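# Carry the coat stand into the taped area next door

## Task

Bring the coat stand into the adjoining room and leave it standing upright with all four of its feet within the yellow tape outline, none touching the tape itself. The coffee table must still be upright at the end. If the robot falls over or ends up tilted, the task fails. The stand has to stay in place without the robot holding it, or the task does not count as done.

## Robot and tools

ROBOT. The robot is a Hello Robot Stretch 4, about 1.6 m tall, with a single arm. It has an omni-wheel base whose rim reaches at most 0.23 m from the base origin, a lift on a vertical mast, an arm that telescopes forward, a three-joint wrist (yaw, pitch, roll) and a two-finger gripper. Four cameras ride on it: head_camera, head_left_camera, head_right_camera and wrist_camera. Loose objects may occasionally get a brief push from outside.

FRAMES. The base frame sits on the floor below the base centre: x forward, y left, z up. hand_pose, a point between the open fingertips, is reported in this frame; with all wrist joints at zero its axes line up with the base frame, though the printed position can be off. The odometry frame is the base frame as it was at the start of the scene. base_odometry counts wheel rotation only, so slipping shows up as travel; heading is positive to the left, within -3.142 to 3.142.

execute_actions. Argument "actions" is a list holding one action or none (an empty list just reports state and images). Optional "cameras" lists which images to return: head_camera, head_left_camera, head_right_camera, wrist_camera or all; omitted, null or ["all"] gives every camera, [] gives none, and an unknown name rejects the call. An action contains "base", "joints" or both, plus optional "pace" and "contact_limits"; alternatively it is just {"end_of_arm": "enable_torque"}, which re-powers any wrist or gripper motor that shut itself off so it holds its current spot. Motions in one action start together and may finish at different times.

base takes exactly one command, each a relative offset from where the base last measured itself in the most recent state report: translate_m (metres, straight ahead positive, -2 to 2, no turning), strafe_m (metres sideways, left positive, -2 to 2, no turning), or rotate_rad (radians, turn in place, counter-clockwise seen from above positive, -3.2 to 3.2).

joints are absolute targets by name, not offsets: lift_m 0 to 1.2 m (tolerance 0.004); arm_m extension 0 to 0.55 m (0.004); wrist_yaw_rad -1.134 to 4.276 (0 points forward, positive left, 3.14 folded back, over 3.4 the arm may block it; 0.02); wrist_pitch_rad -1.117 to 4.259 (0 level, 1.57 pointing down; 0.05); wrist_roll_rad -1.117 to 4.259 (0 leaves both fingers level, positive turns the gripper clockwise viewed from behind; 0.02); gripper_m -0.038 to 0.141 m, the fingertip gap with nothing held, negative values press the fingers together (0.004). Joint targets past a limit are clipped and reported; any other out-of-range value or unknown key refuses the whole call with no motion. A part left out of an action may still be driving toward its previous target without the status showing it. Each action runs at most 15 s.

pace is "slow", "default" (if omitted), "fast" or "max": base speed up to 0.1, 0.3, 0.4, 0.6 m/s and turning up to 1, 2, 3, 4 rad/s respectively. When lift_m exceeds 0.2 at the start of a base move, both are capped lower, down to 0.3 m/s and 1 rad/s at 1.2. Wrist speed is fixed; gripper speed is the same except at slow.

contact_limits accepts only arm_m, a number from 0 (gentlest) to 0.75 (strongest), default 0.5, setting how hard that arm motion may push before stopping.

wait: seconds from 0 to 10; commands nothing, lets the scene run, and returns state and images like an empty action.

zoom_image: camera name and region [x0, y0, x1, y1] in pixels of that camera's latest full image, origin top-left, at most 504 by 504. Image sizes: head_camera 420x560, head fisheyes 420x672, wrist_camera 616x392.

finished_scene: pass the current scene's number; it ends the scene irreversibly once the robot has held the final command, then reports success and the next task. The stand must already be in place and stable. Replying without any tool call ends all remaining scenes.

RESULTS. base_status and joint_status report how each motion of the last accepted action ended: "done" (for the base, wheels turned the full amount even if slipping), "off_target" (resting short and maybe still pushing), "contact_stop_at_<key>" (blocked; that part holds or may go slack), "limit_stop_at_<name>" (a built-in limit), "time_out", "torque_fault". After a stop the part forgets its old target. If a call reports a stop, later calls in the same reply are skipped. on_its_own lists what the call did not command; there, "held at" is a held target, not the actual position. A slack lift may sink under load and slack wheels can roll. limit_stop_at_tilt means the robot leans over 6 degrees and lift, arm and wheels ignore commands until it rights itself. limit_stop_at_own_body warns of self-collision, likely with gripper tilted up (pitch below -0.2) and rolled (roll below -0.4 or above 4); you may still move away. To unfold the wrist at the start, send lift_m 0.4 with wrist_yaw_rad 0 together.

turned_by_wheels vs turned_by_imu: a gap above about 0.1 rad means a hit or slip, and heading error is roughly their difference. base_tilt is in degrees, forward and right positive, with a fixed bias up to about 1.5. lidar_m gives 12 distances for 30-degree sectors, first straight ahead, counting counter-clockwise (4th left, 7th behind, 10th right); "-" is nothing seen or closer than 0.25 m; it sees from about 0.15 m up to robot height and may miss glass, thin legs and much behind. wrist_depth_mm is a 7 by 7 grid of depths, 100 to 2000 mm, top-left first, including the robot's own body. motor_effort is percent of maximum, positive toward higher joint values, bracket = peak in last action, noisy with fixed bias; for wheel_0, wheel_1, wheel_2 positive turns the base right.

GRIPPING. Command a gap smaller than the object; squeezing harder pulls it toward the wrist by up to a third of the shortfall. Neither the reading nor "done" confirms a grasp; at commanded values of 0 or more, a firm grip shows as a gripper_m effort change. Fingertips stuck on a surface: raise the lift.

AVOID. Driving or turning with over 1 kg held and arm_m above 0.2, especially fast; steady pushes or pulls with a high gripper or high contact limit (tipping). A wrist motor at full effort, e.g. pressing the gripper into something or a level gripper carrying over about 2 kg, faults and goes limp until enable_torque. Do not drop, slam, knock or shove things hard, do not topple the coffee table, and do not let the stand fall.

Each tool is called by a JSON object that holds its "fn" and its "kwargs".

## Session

{"fn": "execute_actions", "kwargs": {"actions": []}}

Scene clock: 0.00 s.
base_odometry: x=+0.000 y=+0.000 heading=+0.000 (m, m, rad; odometry frame)
turned_by_wheels: +0.000 (rad since the last result)
turned_by_imu: +0.000 (rad since the last result)
base_tilt: forward=-1.1 right=-0.5 (deg)
lidar_m: 0.77 0.77 0.94 2.24 1.87 1.96 1.66 1.67 0.97 0.85 0.86 0.90
base_status: not commanded
joint_positions: lift_m=+0.257 arm_m=+0.000 wrist_yaw_rad=+3.050 wrist_pitch_rad=-0.014 wrist_roll_rad=-0.007 gripper_m=+0.057
joint_status: not commanded
motor_effort: lift_m=+18 arm_m=+0 wrist_yaw_rad=+0 wrist_pitch_rad=-6 wrist_roll_rad=+1 gripper_m=-3 wheel_0=+0 wheel_1=+0 wheel_2=+0 (%)
hand_pose: x=-0.1085 y=+0.1136 z=+0.4389 quat_wxyz=(+0.046, +0.007, -0.004, +0.999) (m; base frame)
wrist_depth_mm: 135 139 1863 1983 - - - / - 139 1808 - - - - / 109 140 1808 1983 - - - / 127 151 1863 1921 - - - / 1618 1756 1863 1983 - - - / 1499 1499 197 1366 1160 1281 1281 / 1078 991 991 - 1008 891 931
pictures: head_camera, head_left_camera, head_right_camera, wrist_camera
camera_calibration (this result's frames):
wrist_camera: T_world_to_cam=[[0.105195, 0.993998, -0.0300284, -0.0881734], [0.0169365, -0.0319824, -0.999345, 0.49225], [-0.994307, 0.104617, -0.0201992, 0.118175], [0, 0, 0, 1]] pos_world=[0.118441, 0.0910243, 0.491667]
Images, in order (width x height): head_camera 420x560, head_left_camera 420x672, head_right_camera 420x672, wrist_camera 616x392.

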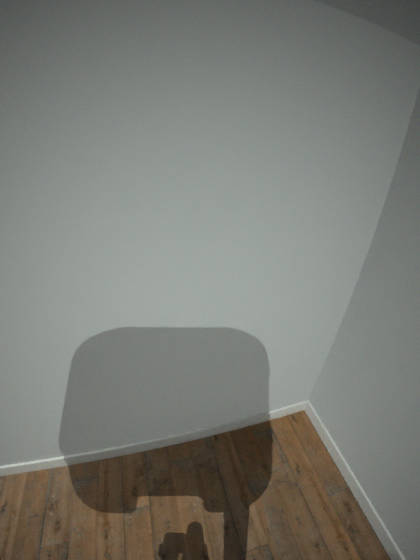

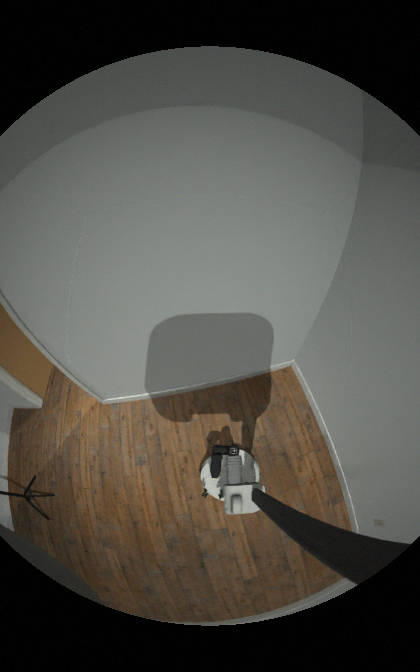

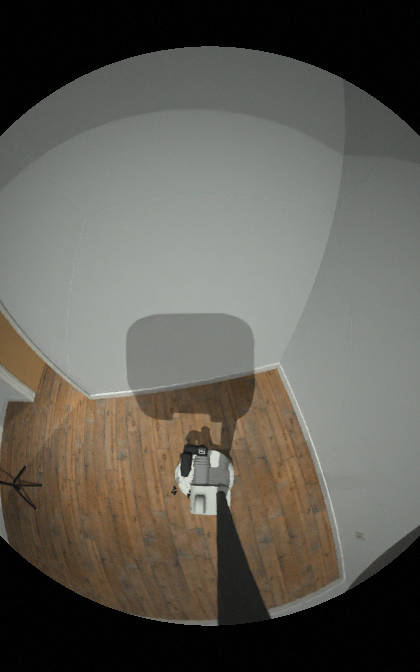

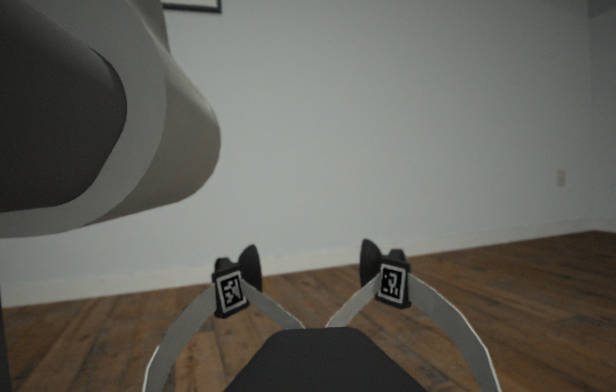

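{"fn": "execute_actions", "kwargs": {"actions": [{"base":{"rotate_rad":1.95},"joints":{"lift_m":0.4,"wrist_yaw_rad":0,"gripper_m":0.13},"pace":"fast"}], "cameras": ["head_camera","head_right_camera","wrist_camera"]}}

Scene clock: 6.47 s.
base_odometry: x=+0.000 y=+0.000 heading=+1.950 (m, m, rad; odometry frame)
turned_by_wheels: +1.950 (rad since the last result)
turned_by_imu: +1.938 (rad since the last result)
base_tilt: forward=-1.1 right=-0.6 (deg)
lidar_m: 1.85 2.08 1.69 1.67 1.07 0.86 0.85 0.97 0.78 0.77 0.88 2.23
base_status: done
joint_positions: lift_m=+0.400 arm_m=+0.000 wrist_yaw_rad=+0.000 wrist_pitch_rad=-0.014 wrist_roll_rad=-0.007 gripper_m=+0.130
joint_status: all done
motor_effort: lift_m=+20(22) arm_m=+0(0) wrist_yaw_rad=-1(11) wrist_pitch_rad=-6(5) wrist_roll_rad=-4(2) gripper_m=-2(6) wheel_0=-1(5) wheel_1=+0(6) wheel_2=+0(10) (%)
hand_pose: x=+0.4592 y=-0.0873 z=+0.5822 quat_wxyz=(+1.000, -0.004, -0.007, +0.000) (m; base frame)
wrist_depth_mm: - - - - - - 1618 / - - - - - - 1618 / - - - - - - 1708 / - - - - - - 1708 / - - - - - - 1708 / 1921 1756 1576 1661 1537 1499 1618 / 1366 1308 1308 - 1308 1160 1205
pictures: head_camera, head_right_camera, wrist_camera
camera_calibration (this result's frames):
wrist_camera: T_world_to_cam=[[-0.0130011, -0.999465, -0.0300279, -0.0636916], [-0.0198577, 0.0302826, -0.999344, 0.64181], [0.999718, -0.0123963, -0.0202407, -0.219306], [0, 0, 0, 1]] pos_world=[0.231161, -0.0858117, 0.635037]
Images, in order (width x height): head_camera 420x560, head_right_camera 420x672, wrist_camera 616x392.

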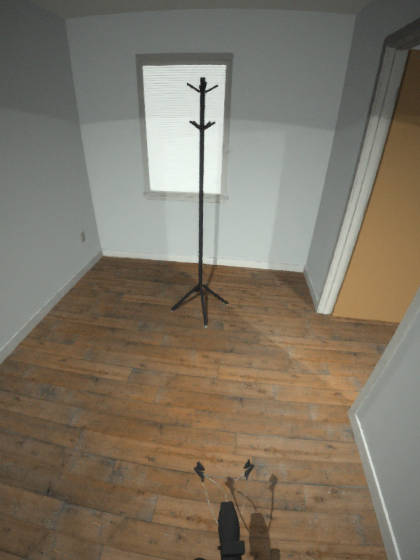

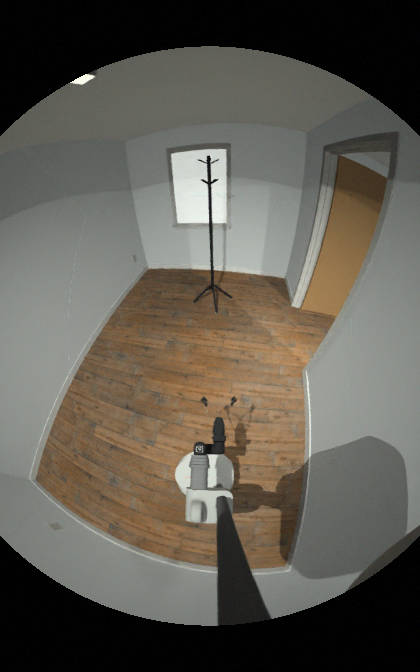

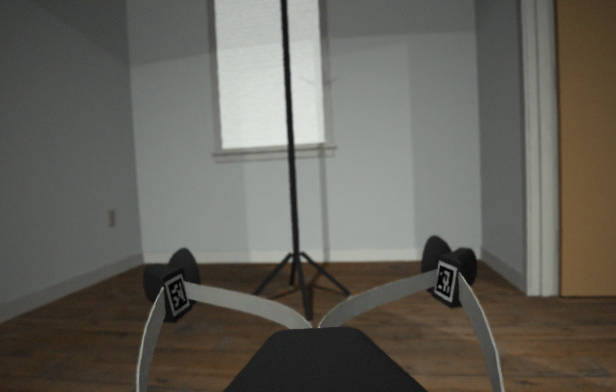

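{"fn": "execute_actions", "kwargs": {"actions": [{"base":{"rotate_rad":0.275},"joints":{"wrist_pitch_rad":0.95,"lift_m":0.5},"pace":"fast"}], "cameras": []}}

{"fn": "execute_actions", "kwargs": {"actions": [{"base":{"translate_m":1.58},"joints":{"lift_m":1.08},"pace":"fast"}], "cameras": []}}

{"fn": "execute_actions", "kwargs": {"actions": [{"base":{"rotate_rad":-0.85}}]}}

Scene clock: 14.90 s.
base_odometry: x=+0.000 y=+0.000 heading=+2.225 (m, m, rad; odometry frame)
turned_by_wheels: +0.275 (rad since the last result)
turned_by_imu: +0.275 (rad since the last result)
base_tilt: forward=-1.1 right=-0.5 (deg)
lidar_m: 1.97 1.81 1.67 1.37 0.92 0.85 0.88 0.83 0.77 0.80 1.06 1.90
base_status: done
joint_positions: lift_m=+0.500 arm_m=+0.000 wrist_yaw_rad=+0.000 wrist_pitch_rad=+0.951 wrist_roll_rad=-0.007 gripper_m=+0.130
joint_status: all done
motor_effort: lift_m=+20(22) arm_m=+0(0) wrist_yaw_rad=+0(0) wrist_pitch_rad=-2(9) wrist_roll_rad=-3(3) gripper_m=+0(1) wheel_0=+1(5) wheel_1=+1(6) wheel_2=+1(8) (%)
hand_pose: x=+0.3383 y=-0.0874 z=+0.4433 quat_wxyz=(+0.889, -0.003, +0.458, +0.002) (m; base frame)
wrist_depth_mm: 1078 1098 1098 1060 1078 1060 1078 / 991 976 960 960 946 960 946 / 878 891 866 866 842 854 842 / 798 788 788 768 778 778 768 / 715 715 715 715 707 699 707 / 661 647 640 661 640 640 654 / 627 621 609 - 609 609 603
pictures: none
No camera images: the call's "cameras" was empty. Leave "cameras" out to get every camera's image.

Scene clock: 20.20 s.
base_odometry: x=-0.962 y=+1.254 heading=+2.225 (m, m, rad; odometry frame)
turned_by_wheels: +0.000 (rad since the last result)
turned_by_imu: +0.000 (rad since the last result)
base_tilt: forward=-1.1 right=-0.6 (deg)
lidar_m: 1.39 1.08 1.00 1.04 1.36 2.31 2.34 1.57 1.48 1.60 0.57 1.36
base_status: done
joint_positions: lift_m=+1.080 arm_m=+0.000 wrist_yaw_rad=+0.000 wrist_pitch_rad=+0.951 wrist_roll_rad=-0.007 gripper_m=+0.130
joint_status: all done
motor_effort: lift_m=+20(19) arm_m=+0(0) wrist_yaw_rad=-2(0) wrist_pitch_rad=-3(4) wrist_roll_rad=-2(3) gripper_m=-1(1) wheel_0=-1(8) wheel_1=-1(5) wheel_2=+0(10) (%)
hand_pose: x=+0.3382 y=-0.0874 z=+1.0232 quat_wxyz=(+0.889, -0.003, +0.458, +0.002) (m; base frame)
wrist_depth_mm: 991 1308 1537 1430 1255 1160 1078 / 1060 1366 1756 1661 1537 1281 1205 / 1138 1464 1618 1618 1618 1499 1366 / 1182 1430 1464 1499 1464 1499 1464 / 1255 1336 1366 1397 1336 1366 1308 / 1229 1229 1205 1255 1205 1229 1205 / 1160 1182 1160 - 1160 1118 1138
pictures: none
No camera images: the call's "cameras" was empty. Leave "cameras" out to get every camera's image.

Scene clock: 22.07 s.
base_odometry: x=-0.962 y=+1.254 heading=+1.375 (m, m, rad; odometry frame)
turned_by_wheels: -0.850 (rad since the last result)
turned_by_imu: -0.843 (rad since the last result)
base_tilt: forward=-1.1 right=-0.5 (deg)
lidar_m: 0.53 1.36 1.34 1.03 1.02 1.09 1.68 2.30 1.90 1.50 1.70 0.58
base_status: done
joint_positions: lift_m=+1.080 arm_m=+0.000 wrist_yaw_rad=+0.000 wrist_pitch_rad=+0.951 wrist_roll_rad=-0.007 gripper_m=+0.130
joint_status: not commanded
motor_effort: lift_m=+20(19) arm_m=+0(0) wrist_yaw_rad=+1(2) wrist_pitch_rad=-4(4) wrist_roll_rad=+0(2) gripper_m=-2(0) wheel_0=+2(3) wheel_1=+2(3) wheel_2=+1(6) (%)
hand_pose: x=+0.3382 y=-0.0874 z=+1.0232 quat_wxyz=(+0.889, -0.003, +0.458, +0.002) (m; base frame)
wrist_depth_mm: 1098 1182 1397 1499 1708 1618 1281 / 1255 1397 1537 1708 1756 1708 1397 / 1397 1576 1661 1618 1661 1618 1537 / 1464 1499 1499 1464 1499 1430 1499 / 1366 1336 1366 1308 1366 1336 1336 / 1255 1229 1229 1160 1205 1229 1205 / 1160 1118 1160 - 1138 1138 1160
pictures: head_camera, head_left_camera, head_right_camera, wrist_camera
camera_calibration (this result's frames):
wrist_camera: T_world_to_cam=[[-0.0323232, -0.999459, -0.0061007, -0.0700772], [-0.833088, 0.030314, -0.55231, 0.897773], [0.552196, -0.01277, -0.833617, 0.894177], [0, 0, 0, 1]] pos_world=[0.251898, -0.0858357, 1.24082]
Images, in order (width x height): head_camera 420x560, head_left_camera 420x672, head_right_camera 420x672, wrist_camera 616x392.

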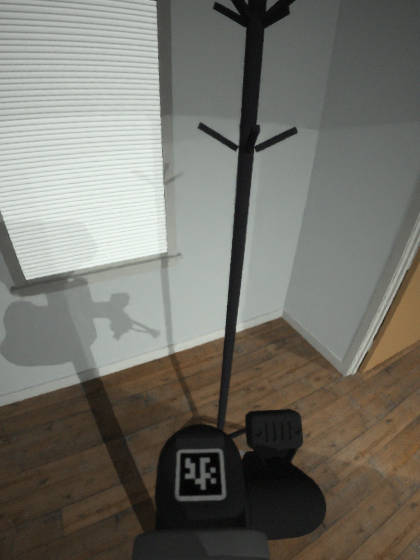

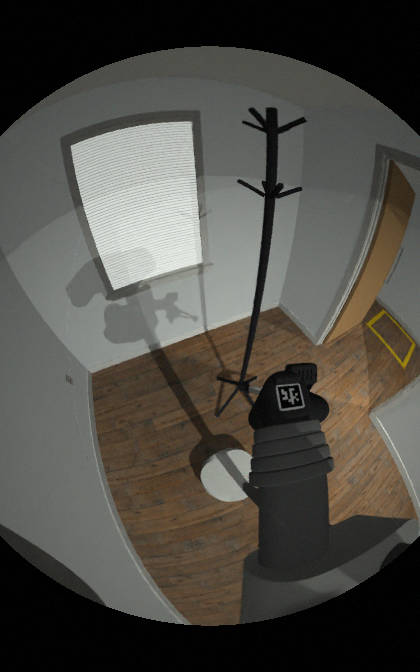

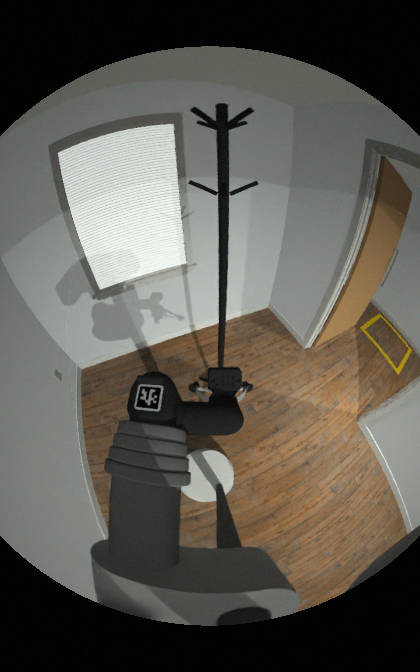

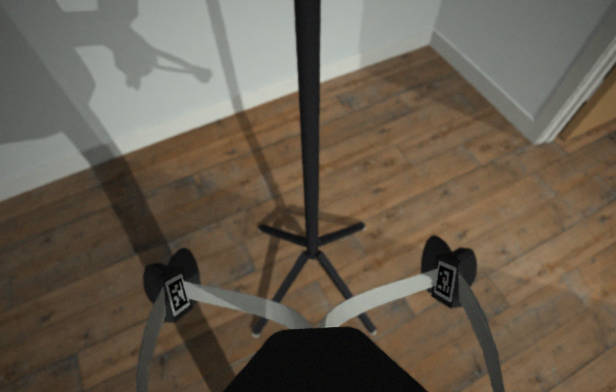

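Well aligned; pole at about 0.67.

{"fn": "execute_actions", "kwargs": {"actions": [{"base":{"translate_m":0.15},"joints":{"arm_m":0.145,"gripper_m":0.09}}], "cameras": ["wrist_camera"]}}

Scene clock: 27.20 s.
base_odometry: x=-0.933 y=+1.401 heading=+1.375 (m, m, rad; odometry frame)
turned_by_wheels: +0.000 (rad since the last result)
turned_by_imu: +0.001 (rad since the last result)
base_tilt: forward=-1.0 right=-0.5 (deg)
lidar_m: 0.39 1.24 1.36 1.11 1.06 1.18 1.75 2.43 1.79 1.48 1.50 0.43
base_status: done
joint_positions: lift_m=+1.080 arm_m=+0.143 wrist_yaw_rad=+0.000 wrist_pitch_rad=+0.951 wrist_roll_rad=-0.007 gripper_m=+0.090
joint_status: all done
motor_effort: lift_m=+20(20) arm_m=+9(13) wrist_yaw_rad=-1(0) wrist_pitch_rad=-3(3) wrist_roll_rad=-1(2) gripper_m=-3(3) wheel_0=+0(5) wheel_1=+0(3) wheel_2=+0(7) (%)
hand_pose: x=+0.4819 y=-0.0874 z=+1.0232 quat_wxyz=(+0.889, -0.003, +0.458, +0.002) (m; base frame)
wrist_depth_mm: 866 960 1078 138 1366 1430 1182 / 960 1098 1229 162 1618 1576 1255 / 1098 1255 1430 200 1618 1576 1281 / 1255 1397 1464 265 1537 1464 1430 / 1366 1366 1366 1308 1308 1308 1336 / 1229 1229 218 449 1182 1255 1205 / 1182 1160 1138 - 1138 1138 1160
pictures: wrist_camera
camera_calibration (this result's frames):
wrist_camera: T_world_to_cam=[[-0.0321712, -0.999464, -0.00610151, -0.0654813], [-0.833077, 0.0301874, -0.552332, 1.01746], [0.55222, -0.0126862, -0.833602, 0.814837], [0, 0, 0, 1]] pos_world=[0.395544, -0.0858234, 1.24082]
Images, in order (width x height): wrist_camera 616x392.

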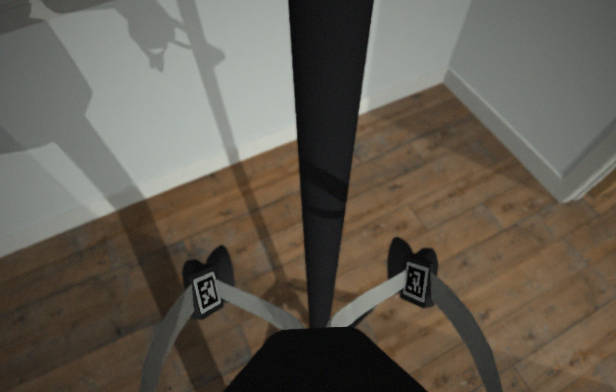

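{"fn": "execute_actions", "kwargs": {"actions": [{"base":{"translate_m":0.042},"joints":{"arm_m":0.158}}], "cameras": []}}

{"fn": "execute_actions", "kwargs": {"actions": [{"base":{"strafe_m":-0.012},"joints":{"gripper_m":0.025}}], "cameras": ["wrist_camera"]}}

Scene clock: 33.03 s.
base_odometry: x=-0.925 y=+1.442 heading=+1.375 (m, m, rad; odometry frame)
turned_by_wheels: +0.000 (rad since the last result)
turned_by_imu: +0.001 (rad since the last result)
base_tilt: forward=-1.1 right=-0.6 (deg)
lidar_m: 0.35 1.18 1.34 1.11 1.07 1.18 1.80 2.45 1.81 1.49 1.46 0.42
base_status: done
joint_positions: lift_m=+1.080 arm_m=+0.156 wrist_yaw_rad=+0.000 wrist_pitch_rad=+0.951 wrist_roll_rad=-0.007 gripper_m=+0.090
joint_status: all done
motor_effort: lift_m=+20(19) arm_m=+9(9) wrist_yaw_rad=+2(1) wrist_pitch_rad=-4(2) wrist_roll_rad=-1(2) gripper_m=-3(2) wheel_0=+0(5) wheel_1=+0(4) wheel_2=+0(8) (%)
hand_pose: x=+0.4949 y=-0.0874 z=+1.0232 quat_wxyz=(+0.889, -0.003, +0.458, +0.002) (m; base frame)
wrist_depth_mm: 820 904 1008 - - 1397 1160 / 904 1025 1160 1281 1661 1576 1205 / 1042 1160 1366 114 1576 1576 1308 / 1205 1397 1430 137 1430 1499 1397 / 1336 1366 1336 192 1308 1336 1336 / 1281 1255 218 227 1205 1229 1255 / 1182 1160 1160 - 1118 1138 1160
pictures: none
No camera images: the call's "cameras" was empty. Leave "cameras" out to get every camera's image.

Scene clock: 34.50 s.
base_odometry: x=-0.913 y=+1.440 heading=+1.375 (m, m, rad; odometry frame)
turned_by_wheels: +0.000 (rad since the last result)
turned_by_imu: +0.001 (rad since the last result)
base_tilt: forward=-1.1 right=-0.6 (deg)
lidar_m: 0.36 1.20 1.33 1.12 1.10 1.21 1.79 2.46 1.79 1.46 1.45 0.42
base_status: done
joint_positions: lift_m=+1.080 arm_m=+0.157 wrist_yaw_rad=+0.001 wrist_pitch_rad=+0.951 wrist_roll_rad=-0.007 gripper_m=+0.025
joint_status: all done
motor_effort: lift_m=+21(20) arm_m=+8(9) wrist_yaw_rad=-5(5) wrist_pitch_rad=-4(4) wrist_roll_rad=-4(4) gripper_m=-9(10) wheel_0=+1(4) wheel_1=+0(5) wheel_2=-1(1) (%)
hand_pose: x=+0.4951 y=-0.0873 z=+1.0232 quat_wxyz=(+0.889, -0.003, +0.458, +0.002) (m; base frame)
wrist_depth_mm: 831 904 991 - 1366 1366 1160 / 904 1025 1160 - 1576 1576 1205 / 1042 1182 1308 105 1618 1537 1308 / 1182 1336 1464 127 1464 1464 1397 / 1336 1336 1366 178 1366 1308 1336 / 1255 1281 197 216 194 1229 1229 / 1182 1138 1160 - 1182 1118 1118
pictures: wrist_camera
camera_calibration (this result's frames):
wrist_camera: T_world_to_cam=[[-0.0312993, -0.999491, -0.00610139, -0.0653443], [-0.833107, 0.0294606, -0.552327, 1.02841], [0.552226, -0.0122043, -0.833605, 0.807584], [0, 0, 0, 1]] pos_world=[0.408758, -0.0857525, 1.24082]
Images, in order (width x height): wrist_camera 616x392.

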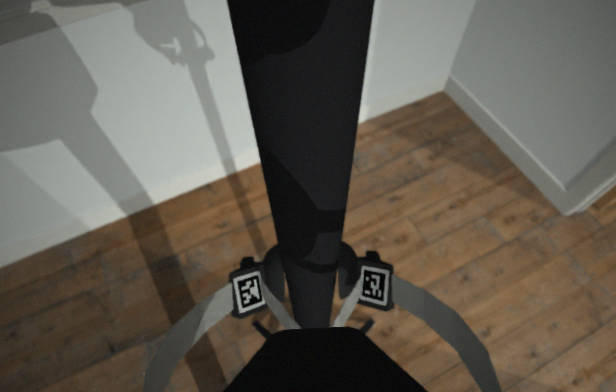

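{"fn": "execute_actions", "kwargs": {"actions": [{"joints":{"gripper_m":-0.038,"arm_m":0.168,"lift_m":1.068}}], "cameras": []}}

{"fn": "execute_actions", "kwargs": {"actions": [{"joints":{"lift_m":1.086},"pace":"slow"}], "cameras": ["wrist_camera"]}}

Scene clock: 39.00 s.
base_odometry: x=-0.913 y=+1.440 heading=+1.375 (m, m, rad; odometry frame)
turned_by_wheels: +0.000 (rad since the last result)
turned_by_imu: +0.002 (rad since the last result)
base_tilt: forward=-1.1 right=-0.6 (deg)
lidar_m: 0.36 1.20 1.33 1.13 1.10 1.18 1.80 2.45 1.77 1.45 1.45 0.42
base_status: not commanded
joint_positions: lift_m=+1.068 arm_m=+0.167 wrist_yaw_rad=+0.001 wrist_pitch_rad=+0.956 wrist_roll_rad=-0.007 gripper_m=-0.037
joint_status: all done
motor_effort: lift_m=+21(20) arm_m=+7(10) wrist_yaw_rad=-4(5) wrist_pitch_rad=-17(16) wrist_roll_rad=-3(3) gripper_m=-28(26) wheel_0=+1(1) wheel_1=-1(0) wheel_2=+0(2) (%)
hand_pose: x=+0.5041 y=-0.0872 z=+1.0104 quat_wxyz=(+0.888, -0.003, +0.460, +0.002) (m; base frame)
wrist_depth_mm: 820 904 991 - 1366 1397 1138 / 904 1025 1138 - 1661 1537 1229 / 1025 1182 1336 - 1537 1537 1255 / 1205 1397 1430 - 1464 1430 1366 / 1336 1366 1336 121 1336 1308 1308 / 1229 1205 182 179 185 1160 1205 / 1160 1118 1138 - 1118 1138 1138
pictures: none
No camera images: the call's "cameras" was empty. Leave "cameras" out to get every camera's image.

Scene clock: 39.90 s.
base_odometry: x=-0.913 y=+1.440 heading=+1.375 (m, m, rad; odometry frame)
turned_by_wheels: +0.000 (rad since the last result)
turned_by_imu: +0.000 (rad since the last result)
base_tilt: forward=-1.1 right=-0.6 (deg)
lidar_m: 0.34 1.20 1.31 1.13 1.10 1.20 1.79 2.45 1.80 1.46 1.44 0.38
base_status: not commanded
joint_positions: lift_m=+1.085 arm_m=+0.167 wrist_yaw_rad=+0.000 wrist_pitch_rad=+0.968 wrist_roll_rad=-0.007 gripper_m=-0.037
joint_status: all done
on_its_own: wrist_pitch_rad is at rest, and its effort (-51) is outside its rest range (-23 to +23)
motor_effort: lift_m=+31(31) arm_m=+8(8) wrist_yaw_rad=-2(3) wrist_pitch_rad=-51(57) wrist_roll_rad=-2(2) gripper_m=-30(30) wheel_0=+1(1) wheel_1=+0(0) wheel_2=+0(0) (%)
hand_pose: x=+0.5013 y=-0.0874 z=+1.0256 quat_wxyz=(+0.885, -0.003, +0.465, +0.002) (m; base frame)
wrist_depth_mm: 831 917 - - 1430 1397 1160 / 931 1042 1160 - 1661 1576 1205 / 1060 1205 1308 - 1576 1537 1281 / 1205 1397 1464 - 1430 1430 1397 / 1336 1336 1336 116 1308 1308 1308 / 1229 1229 183 172 183 1160 1182 / 1160 1118 1160 - 1138 1118 1160
pictures: wrist_camera
camera_calibration (this result's frames):
wrist_camera: T_world_to_cam=[[-0.0322036, -0.999466, -0.00557422, -0.0653583], [-0.841952, 0.0301329, -0.53871, 1.02538], [0.538591, -0.0126552, -0.842473, 0.822017], [0, 0, 0, 1]] pos_world=[0.418488, -0.0858184, 1.24455]
Images, in order (width x height): wrist_camera 616x392.

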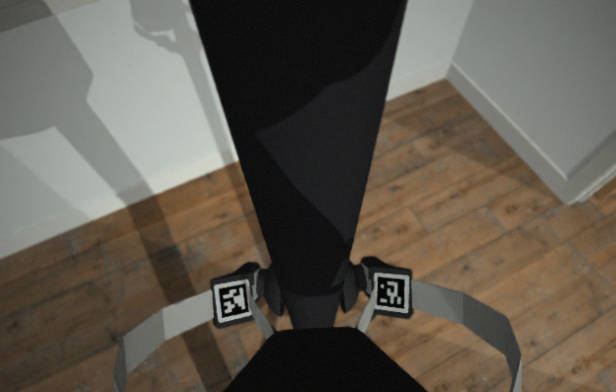

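{"fn": "execute_actions", "kwargs": {"actions": [{"joints":{"lift_m":1.12},"pace":"slow"}], "cameras": []}}

{"fn": "execute_actions", "kwargs": {"actions": [{"base":{"rotate_rad":-1.155},"pace":"slow"}]}}

Scene clock: 45.30 s.
base_odometry: x=-0.913 y=+1.440 heading=+1.375 (m, m, rad; odometry frame)
turned_by_wheels: +0.000 (rad since the last result)
turned_by_imu: +0.002 (rad since the last result)
base_tilt: forward=-1.1 right=-0.5 (deg)
lidar_m: 0.30 1.19 1.32 1.12 1.10 1.18 1.81 2.46 1.77 1.46 1.44 0.38
base_status: not commanded
joint_positions: lift_m=+1.119 arm_m=+0.167 wrist_yaw_rad=+0.000 wrist_pitch_rad=+0.968 wrist_roll_rad=-0.007 gripper_m=-0.037
joint_status: all done
on_its_own: wrist_pitch_rad is at rest, and its effort (-52) is outside its rest range (-23 to +23)
motor_effort: lift_m=+31(33) arm_m=+7(8) wrist_yaw_rad=-2(0) wrist_pitch_rad=-52(51) wrist_roll_rad=-1(3) gripper_m=-29(31) wheel_0=+1(1) wheel_1=+0(1) wheel_2=+0(0) (%)
hand_pose: x=+0.5012 y=-0.0874 z=+1.0596 quat_wxyz=(+0.885, -0.003, +0.465, +0.002) (m; base frame)
wrist_depth_mm: 820 917 1008 - 1397 1397 1138 / 931 1025 1160 - 1661 1537 1205 / 1042 1205 1366 - 1661 1576 1336 / 1229 1397 1464 - 1430 1464 1430 / 1366 1366 1397 118 1366 1336 1366 / 1255 1281 182 174 184 1229 1255 / 1182 1205 1160 - 1229 1182 1138
pictures: none
No camera images: the call's "cameras" was empty. Leave "cameras" out to get every camera's image.

Scene clock: 47.73 s.
base_odometry: x=-0.913 y=+1.440 heading=+0.220 (m, m, rad; odometry frame)
turned_by_wheels: -1.155 (rad since the last result)
turned_by_imu: -1.146 (rad since the last result)
base_tilt: forward=-1.1 right=-0.5 (deg)
lidar_m: 0.30 1.45 1.28 1.19 1.26 1.15 1.10 1.16 1.55 2.47 1.98 0.32
base_status: done
joint_positions: lift_m=+1.119 arm_m=+0.167 wrist_yaw_rad=+0.000 wrist_pitch_rad=+0.968 wrist_roll_rad=-0.008 gripper_m=-0.037
joint_status: not commanded
on_its_own: wrist_pitch_rad is at rest, and its effort (-53) is outside its rest range (-23 to +23)
motor_effort: lift_m=+32(32) arm_m=+7(8) wrist_yaw_rad=-1(6) wrist_pitch_rad=-53(53) wrist_roll_rad=-3(2) gripper_m=-31(30) wheel_0=-1(5) wheel_1=+1(5) wheel_2=+0(6) (%)
hand_pose: x=+0.5010 y=-0.0874 z=+1.0594 quat_wxyz=(+0.885, -0.003, +0.466, +0.002) (m; base frame)
wrist_depth_mm: 1078 1255 1921 - 1863 1160 1182 / 1281 1336 1808 - 1618 1336 1366 / 1499 1576 1618 - 1661 1576 1537 / 1499 1537 1499 105 1464 1464 1430 / 1397 1366 1397 130 1366 1366 1366 / 1255 1281 182 180 185 1205 1229 / 1205 1160 1138 - 1182 1160 1182
pictures: head_camera, head_left_camera, head_right_camera, wrist_camera
camera_calibration (this result's frames):
wrist_camera: T_world_to_cam=[[-0.0321326, -0.99947, -0.00528882, -0.065564], [-0.842452, 0.0299311, -0.537939, 1.04283], [0.537812, -0.0128298, -0.842967, 0.851565], [0, 0, 0, 1]] pos_world=[0.418449, -0.085817, 1.27848]
Images, in order (width x height): head_camera 420x560, head_left_camera 420x672, head_right_camera 420x672, wrist_camera 616x392.

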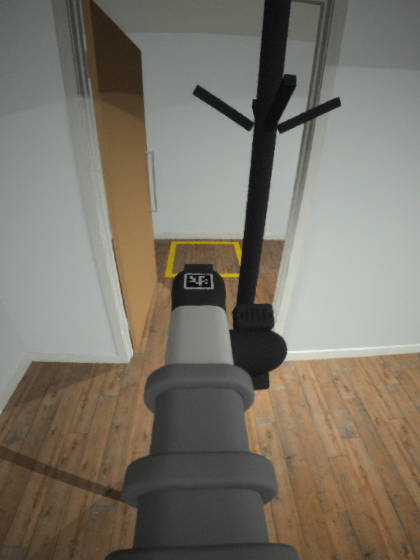

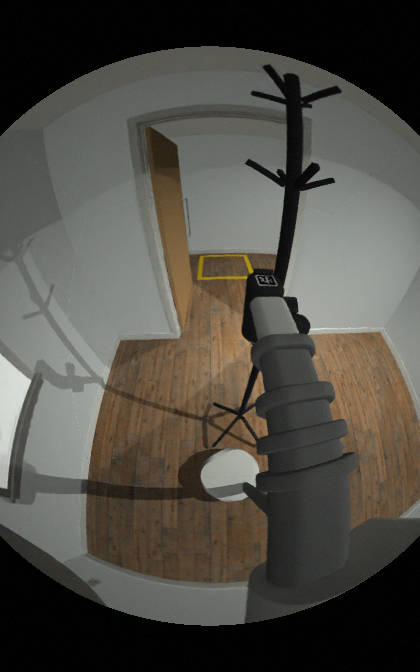

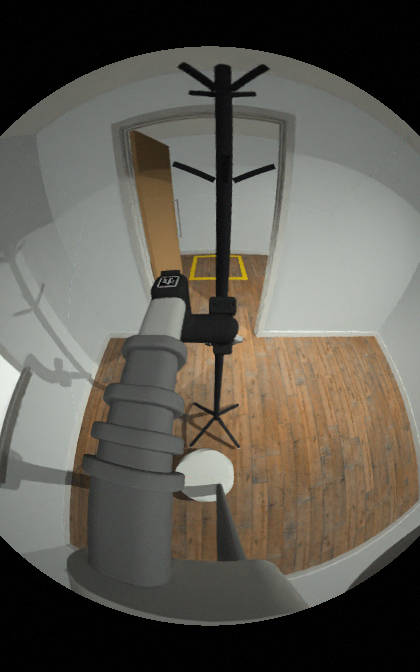

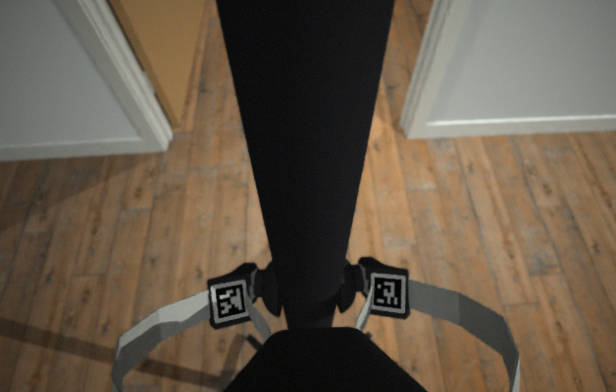

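{"fn": "execute_actions", "kwargs": {"actions": [{"base":{"translate_m":0.75}}], "cameras": ["head_camera","head_right_camera","head_left_camera"]}}

Scene clock: 54.90 s.
base_odometry: x=-0.181 y=+1.603 heading=+0.220 (m, m, rad; odometry frame)
turned_by_wheels: +0.000 (rad since the last result)
turned_by_imu: +0.001 (rad since the last result)
base_tilt: forward=-1.1 right=-0.5 (deg)
lidar_m: 0.30 0.79 0.89 1.24 1.26 1.79 1.85 1.94 2.58 2.47 0.89 0.42
base_status: done
joint_positions: lift_m=+1.119 arm_m=+0.167 wrist_yaw_rad=+0.000 wrist_pitch_rad=+0.966 wrist_roll_rad=-0.007 gripper_m=-0.037
joint_status: not commanded
on_its_own: wrist_pitch_rad is at rest, and its effort (-45) is outside its rest range (-23 to +23)
motor_effort: lift_m=+31(31) arm_m=+7(8) wrist_yaw_rad=+0(7) wrist_pitch_rad=-45(58) wrist_roll_rad=-2(5) gripper_m=-30(30) wheel_0=-1(5) wheel_1=+0(5) wheel_2=+1(9) (%)
hand_pose: x=+0.5016 y=-0.0873 z=+1.0598 quat_wxyz=(+0.886, -0.003, +0.465, +0.002) (m; base frame)
wrist_depth_mm: 798 1098 - - - - 1863 / 788 1182 - - 1808 1756 1756 / 778 1160 1618 - 1661 1661 1537 / 809 1138 1499 - 1464 1464 627 / 809 1138 1366 - 1366 904 715 / 904 1138 182 150 185 866 1182 / 1205 1160 1182 - 1205 1160 1160
pictures: head_camera, head_left_camera, head_right_camera
Images, in order (width x height): head_camera 420x560, head_left_camera 420x672, head_right_camera 420x672.

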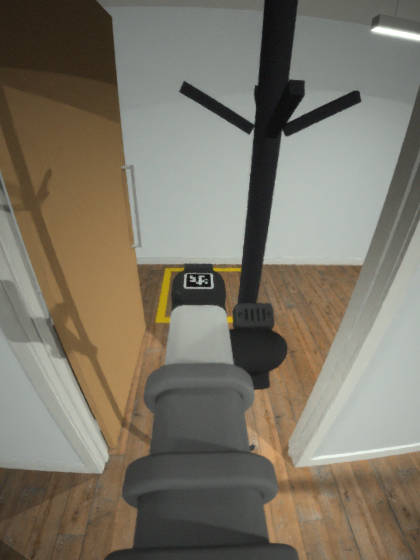

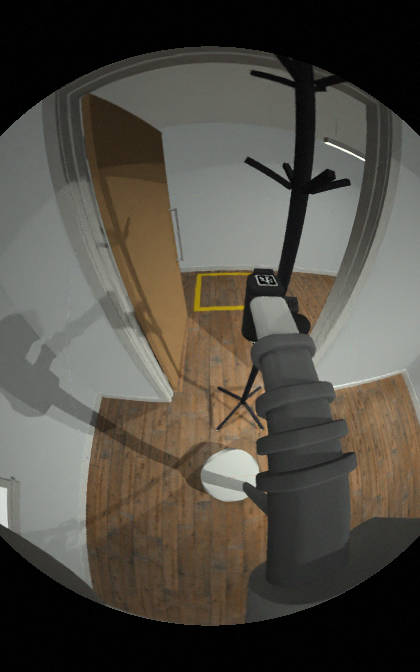

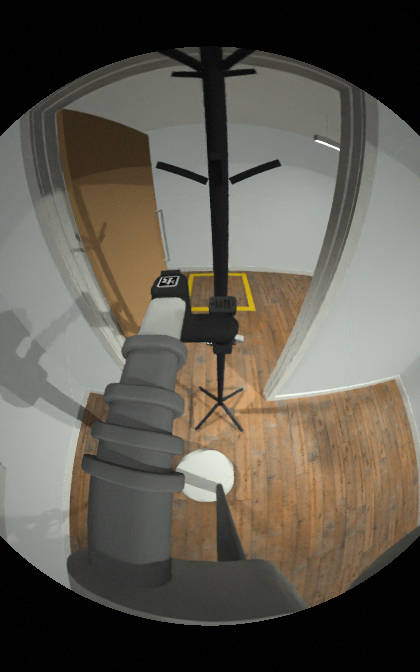

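{"fn": "execute_actions", "kwargs": {"actions": [], "cameras": ["head_right_camera","wrist_camera"]}}

Scene clock: 58.47 s.
base_odometry: x=-0.181 y=+1.603 heading=+0.220 (m, m, rad; odometry frame)
turned_by_wheels: +0.000 (rad since the last result)
turned_by_imu: +0.001 (rad since the last result)
base_tilt: forward=-1.0 right=-0.5 (deg)
lidar_m: 0.27 0.77 0.88 1.24 1.28 1.77 1.85 1.93 2.57 2.46 0.89 0.37
base_status: done
joint_positions: lift_m=+1.119 arm_m=+0.167 wrist_yaw_rad=+0.000 wrist_pitch_rad=+0.969 wrist_roll_rad=-0.008 gripper_m=-0.037
joint_status: not commanded
on_its_own: wrist_pitch_rad is at rest, and its effort (-53) is outside its rest range (-23 to +23)
motor_effort: lift_m=+31(31) arm_m=+8(8) wrist_yaw_rad=-1(7) wrist_pitch_rad=-53(58) wrist_roll_rad=+1(5) gripper_m=-30(30) wheel_0=-1(5) wheel_1=+0(5) wheel_2=+1(9) (%)
hand_pose: x=+0.5010 y=-0.0874 z=+1.0595 quat_wxyz=(+0.885, -0.004, +0.466, +0.002) (m; base frame)
wrist_depth_mm: 798 1182 - - - 1983 1983 / 788 1182 1808 - 1756 1756 1808 / 778 1160 1618 - 1618 1618 1576 / 778 1160 1499 - 1430 1464 609 / 820 1160 1366 125 1366 917 699 / 904 1138 182 176 186 878 1138 / 1160 1160 1160 - 1205 1160 1182
pictures: head_right_camera, wrist_camera
camera_calibration (this result's frames):
wrist_camera: T_world_to_cam=[[-0.0315877, -0.999488, -0.00503493, -0.0660781], [-0.842499, 0.0293359, -0.537899, 1.04279], [0.537772, -0.0127491, -0.842994, 0.851654], [0, 0, 0, 1]] pos_world=[0.418463, -0.0857776, 1.27852]
Images, in order (width x height): head_right_camera 420x672, wrist_camera 616x392.

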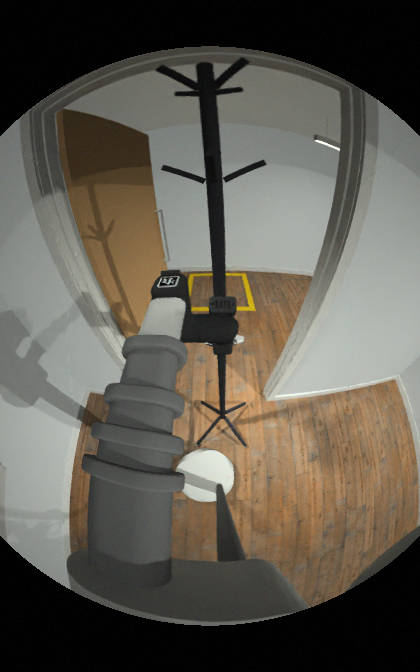

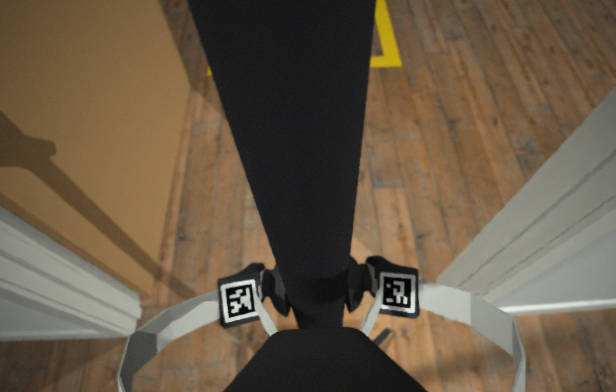

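Still swinging; letting it settle.

{"fn": "wait", "kwargs": {"seconds": 8}}

{"fn": "execute_actions", "kwargs": {"actions": [{"base":{"translate_m":1.78}}], "cameras": []}}

{"fn": "wait", "kwargs": {"seconds": 8}}

Scene clock: 69.90 s.
base_odometry: x=-0.181 y=+1.603 heading=+0.220 (m, m, rad; odometry frame)
turned_by_wheels: +0.000 (rad since the last result)
turned_by_imu: +0.004 (rad since the last result)
base_tilt: forward=-1.0 right=-0.5 (deg)
lidar_m: 0.34 0.78 0.91 1.23 1.25 1.79 1.85 1.92 2.56 2.46 0.87 0.32
base_status: done
joint_positions: lift_m=+1.119 arm_m=+0.167 wrist_yaw_rad=+0.000 wrist_pitch_rad=+0.967 wrist_roll_rad=-0.008 gripper_m=-0.037
joint_status: not commanded
on_its_own: wrist_pitch_rad is at rest, and its effort (-47) is outside its rest range (-23 to +23)
motor_effort: lift_m=+31(31) arm_m=+7(8) wrist_yaw_rad=-1(7) wrist_pitch_rad=-47(58) wrist_roll_rad=+0(5) gripper_m=-30(30) wheel_0=-2(5) wheel_1=+0(5) wheel_2=+1(9) (%)
hand_pose: x=+0.5015 y=-0.0874 z=+1.0598 quat_wxyz=(+0.885, -0.003, +0.465, +0.002) (m; base frame)
wrist_depth_mm: 788 1160 - - - - 1983 / 788 1160 1708 - 1756 1863 1756 / 788 1160 1661 - 1576 1618 1576 / 788 1160 1464 - 1464 1537 621 / 809 1160 1397 111 1366 904 715 / 917 1118 182 160 185 878 1138 / 1182 1160 1205 - 1205 1160 1205
wait: 8.00 s; at rest from the start
pictures: head_camera, head_left_camera, head_right_camera, wrist_camera
camera_calibration (this result's frames):
wrist_camera: T_world_to_cam=[[-0.0318687, -0.999477, -0.00539596, -0.0655136], [-0.841444, 0.0297426, -0.539525, 1.04459], [0.539404, -0.0126536, -0.841952, 0.849753], [0, 0, 0, 1]] pos_world=[0.418512, -0.0857956, 1.27868]
Images, in order (width x height): head_camera 420x560, head_left_camera 420x672, head_right_camera 420x672, wrist_camera 616x392.

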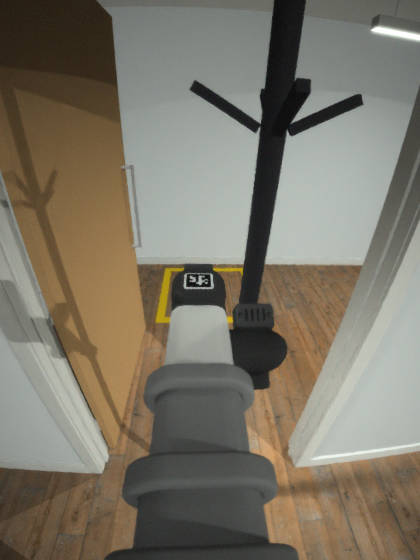

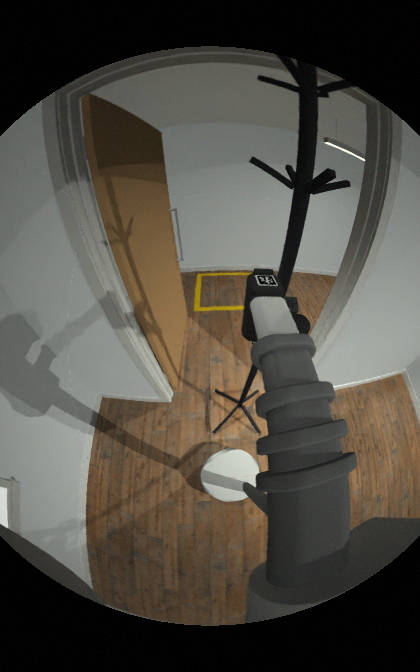

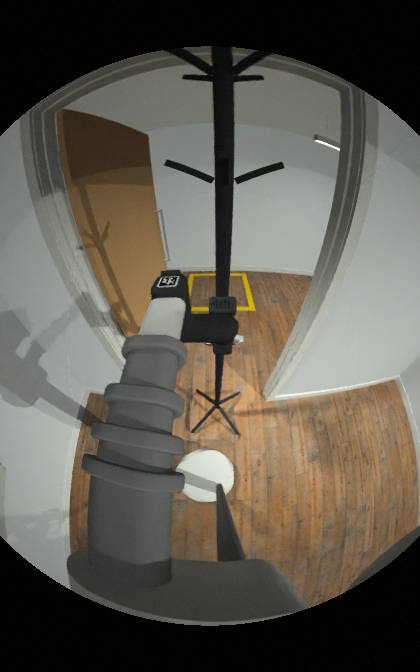

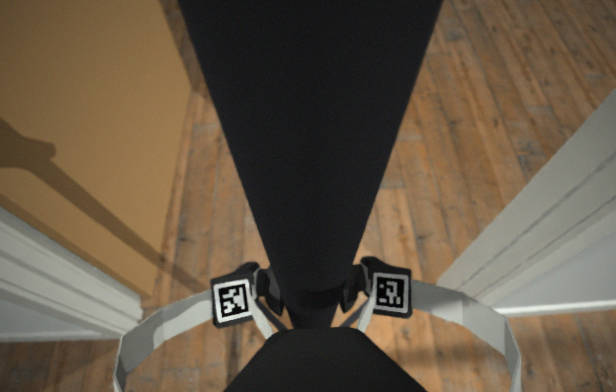

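Scene clock: 77.33 s.
base_odometry: x=+1.556 y=+1.993 heading=+0.220 (m, m, rad; odometry frame)
turned_by_wheels: +0.000 (rad since the last result)
turned_by_imu: -0.001 (rad since the last result)
base_tilt: forward=-1.0 right=-0.5 (deg)
lidar_m: 0.28 1.11 1.31 0.38 0.42 0.64 3.73 1.10 1.43 1.80 0.35 0.36
base_status: done
joint_positions: lift_m=+1.119 arm_m=+0.167 wrist_yaw_rad=+0.000 wrist_pitch_rad=+0.968 wrist_roll_rad=-0.007 gripper_m=-0.037
joint_status: not commanded
on_its_own: wrist_pitch_rad is at rest, and its effort (-53) is outside its rest range (-23 to +23)
motor_effort: lift_m=+31(31) arm_m=+7(7) wrist_yaw_rad=+1(4) wrist_pitch_rad=-53(56) wrist_roll_rad=-1(1) gripper_m=-31(30) wheel_0=+0(4) wheel_1=+1(5) wheel_2=-1(9) (%)
hand_pose: x=+0.5011 y=-0.0874 z=+1.0595 quat_wxyz=(+0.885, -0.003, +0.465, +0.002) (m; base frame)
wrist_depth_mm: 750 759 768 - 788 798 809 / 878 891 891 - 946 960 946 / 1042 1078 1098 - 1138 1160 1160 / 1336 1397 1336 - 1397 1397 1430 / 1397 1366 1366 122 1336 1336 1336 / 1308 1281 183 174 186 1205 1255 / 1205 1160 1182 - 1160 1138 1160
pictures: none
No camera images: the call's "cameras" was empty. Leave "cameras" out to get every camera's image.

Scene clock: 85.33 s.
base_odometry: x=+1.556 y=+1.993 heading=+0.220 (m, m, rad; odometry frame)
turned_by_wheels: +0.000 (rad since the last result)
turned_by_imu: +0.003 (rad since the last result)
base_tilt: forward=-1.0 right=-0.5 (deg)
lidar_m: 0.28 1.10 1.32 0.35 0.44 0.64 3.74 1.10 1.41 1.79 1.54 0.34
base_status: done
joint_positions: lift_m=+1.119 arm_m=+0.167 wrist_yaw_rad=+0.000 wrist_pitch_rad=+0.968 wrist_roll_rad=-0.007 gripper_m=-0.037
joint_status: not commanded
on_its_own: wrist_pitch_rad is at rest, and its effort (-51) is outside its rest range (-23 to +23)
motor_effort: lift_m=+31(31) arm_m=+7(7) wrist_yaw_rad=-3(4) wrist_pitch_rad=-51(56) wrist_roll_rad=-1(1) gripper_m=-30(30) wheel_0=+0(4) wheel_1=+1(5) wheel_2=-1(9) (%)
hand_pose: x=+0.5012 y=-0.0874 z=+1.0596 quat_wxyz=(+0.885, -0.003, +0.465, +0.002) (m; base frame)
wrist_depth_mm: 759 759 768 - 788 798 831 / 866 891 891 - 931 946 960 / 1042 1060 1078 - 1182 1160 1182 / 1308 1336 1366 - 1430 1430 1464 / 1397 1397 1366 121 1336 1336 1336 / 1255 1281 182 174 186 1205 1229 / 1205 1160 1160 - 1182 1138 1182
wait: 8.00 s; at rest by 0.27 s
pictures: head_camera, head_left_camera, head_right_camera, wrist_camera
camera_calibration (this result's frames):
wrist_camera: T_world_to_cam=[[-0.0320613, -0.999471, -0.00548929, -0.0653269], [-0.842025, 0.0299689, -0.538605, 1.04361], [0.538485, -0.0126463, -0.84254, 0.850827], [0, 0, 0, 1]] pos_world=[0.418493, -0.0858083, 1.27859]
Images, in order (width x height): head_camera 420x560, head_left_camera 420x672, head_right_camera 420x672, wrist_camera 616x392.

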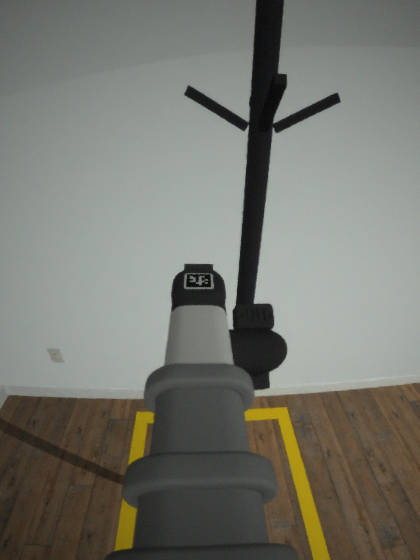

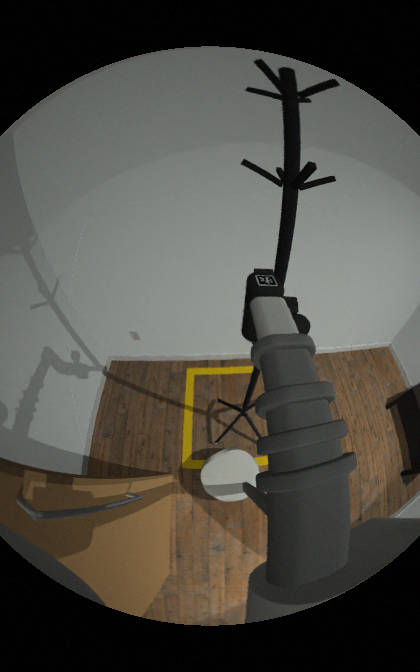

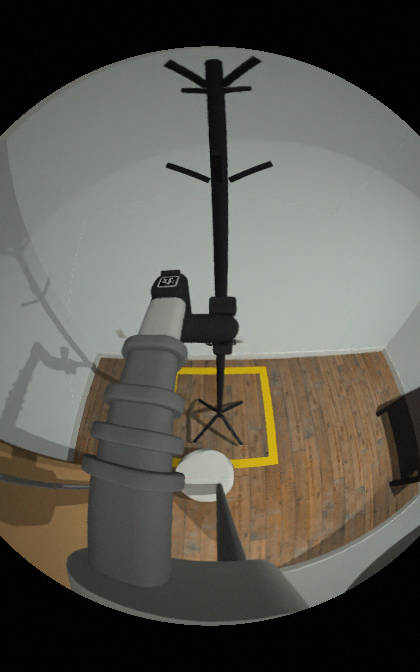

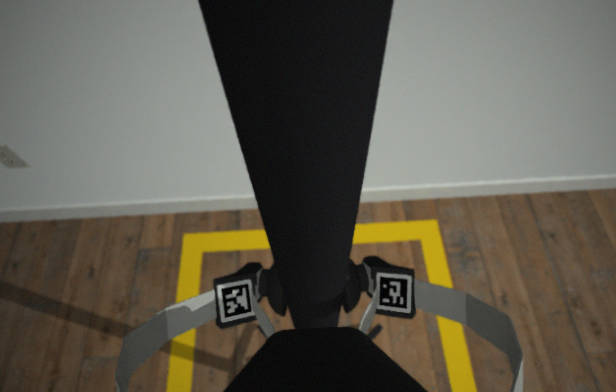

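{"fn": "execute_actions", "kwargs": {"actions": [{"joints":{"lift_m":1.069},"pace":"slow"}], "cameras": ["head_right_camera"]}}

Scene clock: 98.10 s.
base_odometry: x=+1.556 y=+1.993 heading=+0.220 (m, m, rad; odometry frame)
turned_by_wheels: +0.000 (rad since the last result)
turned_by_imu: +0.005 (rad since the last result)
base_tilt: forward=-1.1 right=-0.6 (deg)
lidar_m: 0.36 1.10 1.31 0.37 0.44 0.63 3.74 1.10 1.43 1.80 1.56 0.39
base_status: not commanded
joint_positions: lift_m=+1.069 arm_m=+0.167 wrist_yaw_rad=+0.000 wrist_pitch_rad=+0.961 wrist_roll_rad=-0.007 gripper_m=-0.037
joint_status: all done
on_its_own: wrist_pitch_rad is at rest, and its effort (-30) is outside its rest range (-23 to +23)
motor_effort: lift_m=+21(28) arm_m=+7(7) wrist_yaw_rad=-3(4) wrist_pitch_rad=-30(52) wrist_roll_rad=+0(1) gripper_m=-28(30) wheel_0=+1(1) wheel_1=+1(1) wheel_2=-1(1) (%)
hand_pose: x=+0.5029 y=-0.0874 z=+1.0106 quat_wxyz=(+0.887, -0.003, +0.462, +0.002) (m; base frame)
wrist_depth_mm: 750 750 768 - 788 778 809 / 866 878 891 - 917 946 946 / 1025 1042 1060 - 1118 1138 1138 / 1336 1308 1336 - 1366 1397 1366 / 1336 1336 1336 120 1308 1281 1308 / 1205 1229 182 175 185 1182 1205 / 1160 1098 1160 - 1138 1098 1138
pictures: head_right_camera
Images, in order (width x height): head_right_camera 420x672.

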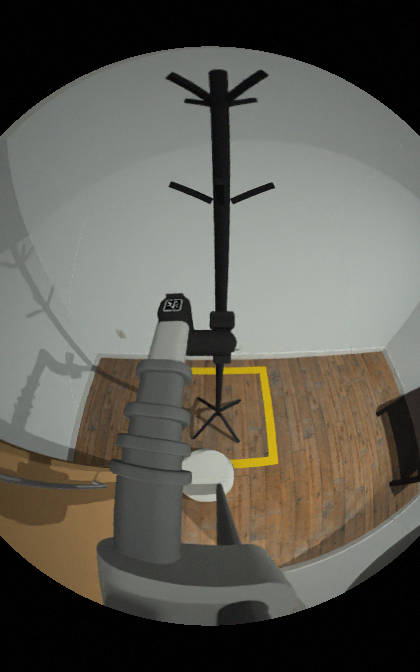

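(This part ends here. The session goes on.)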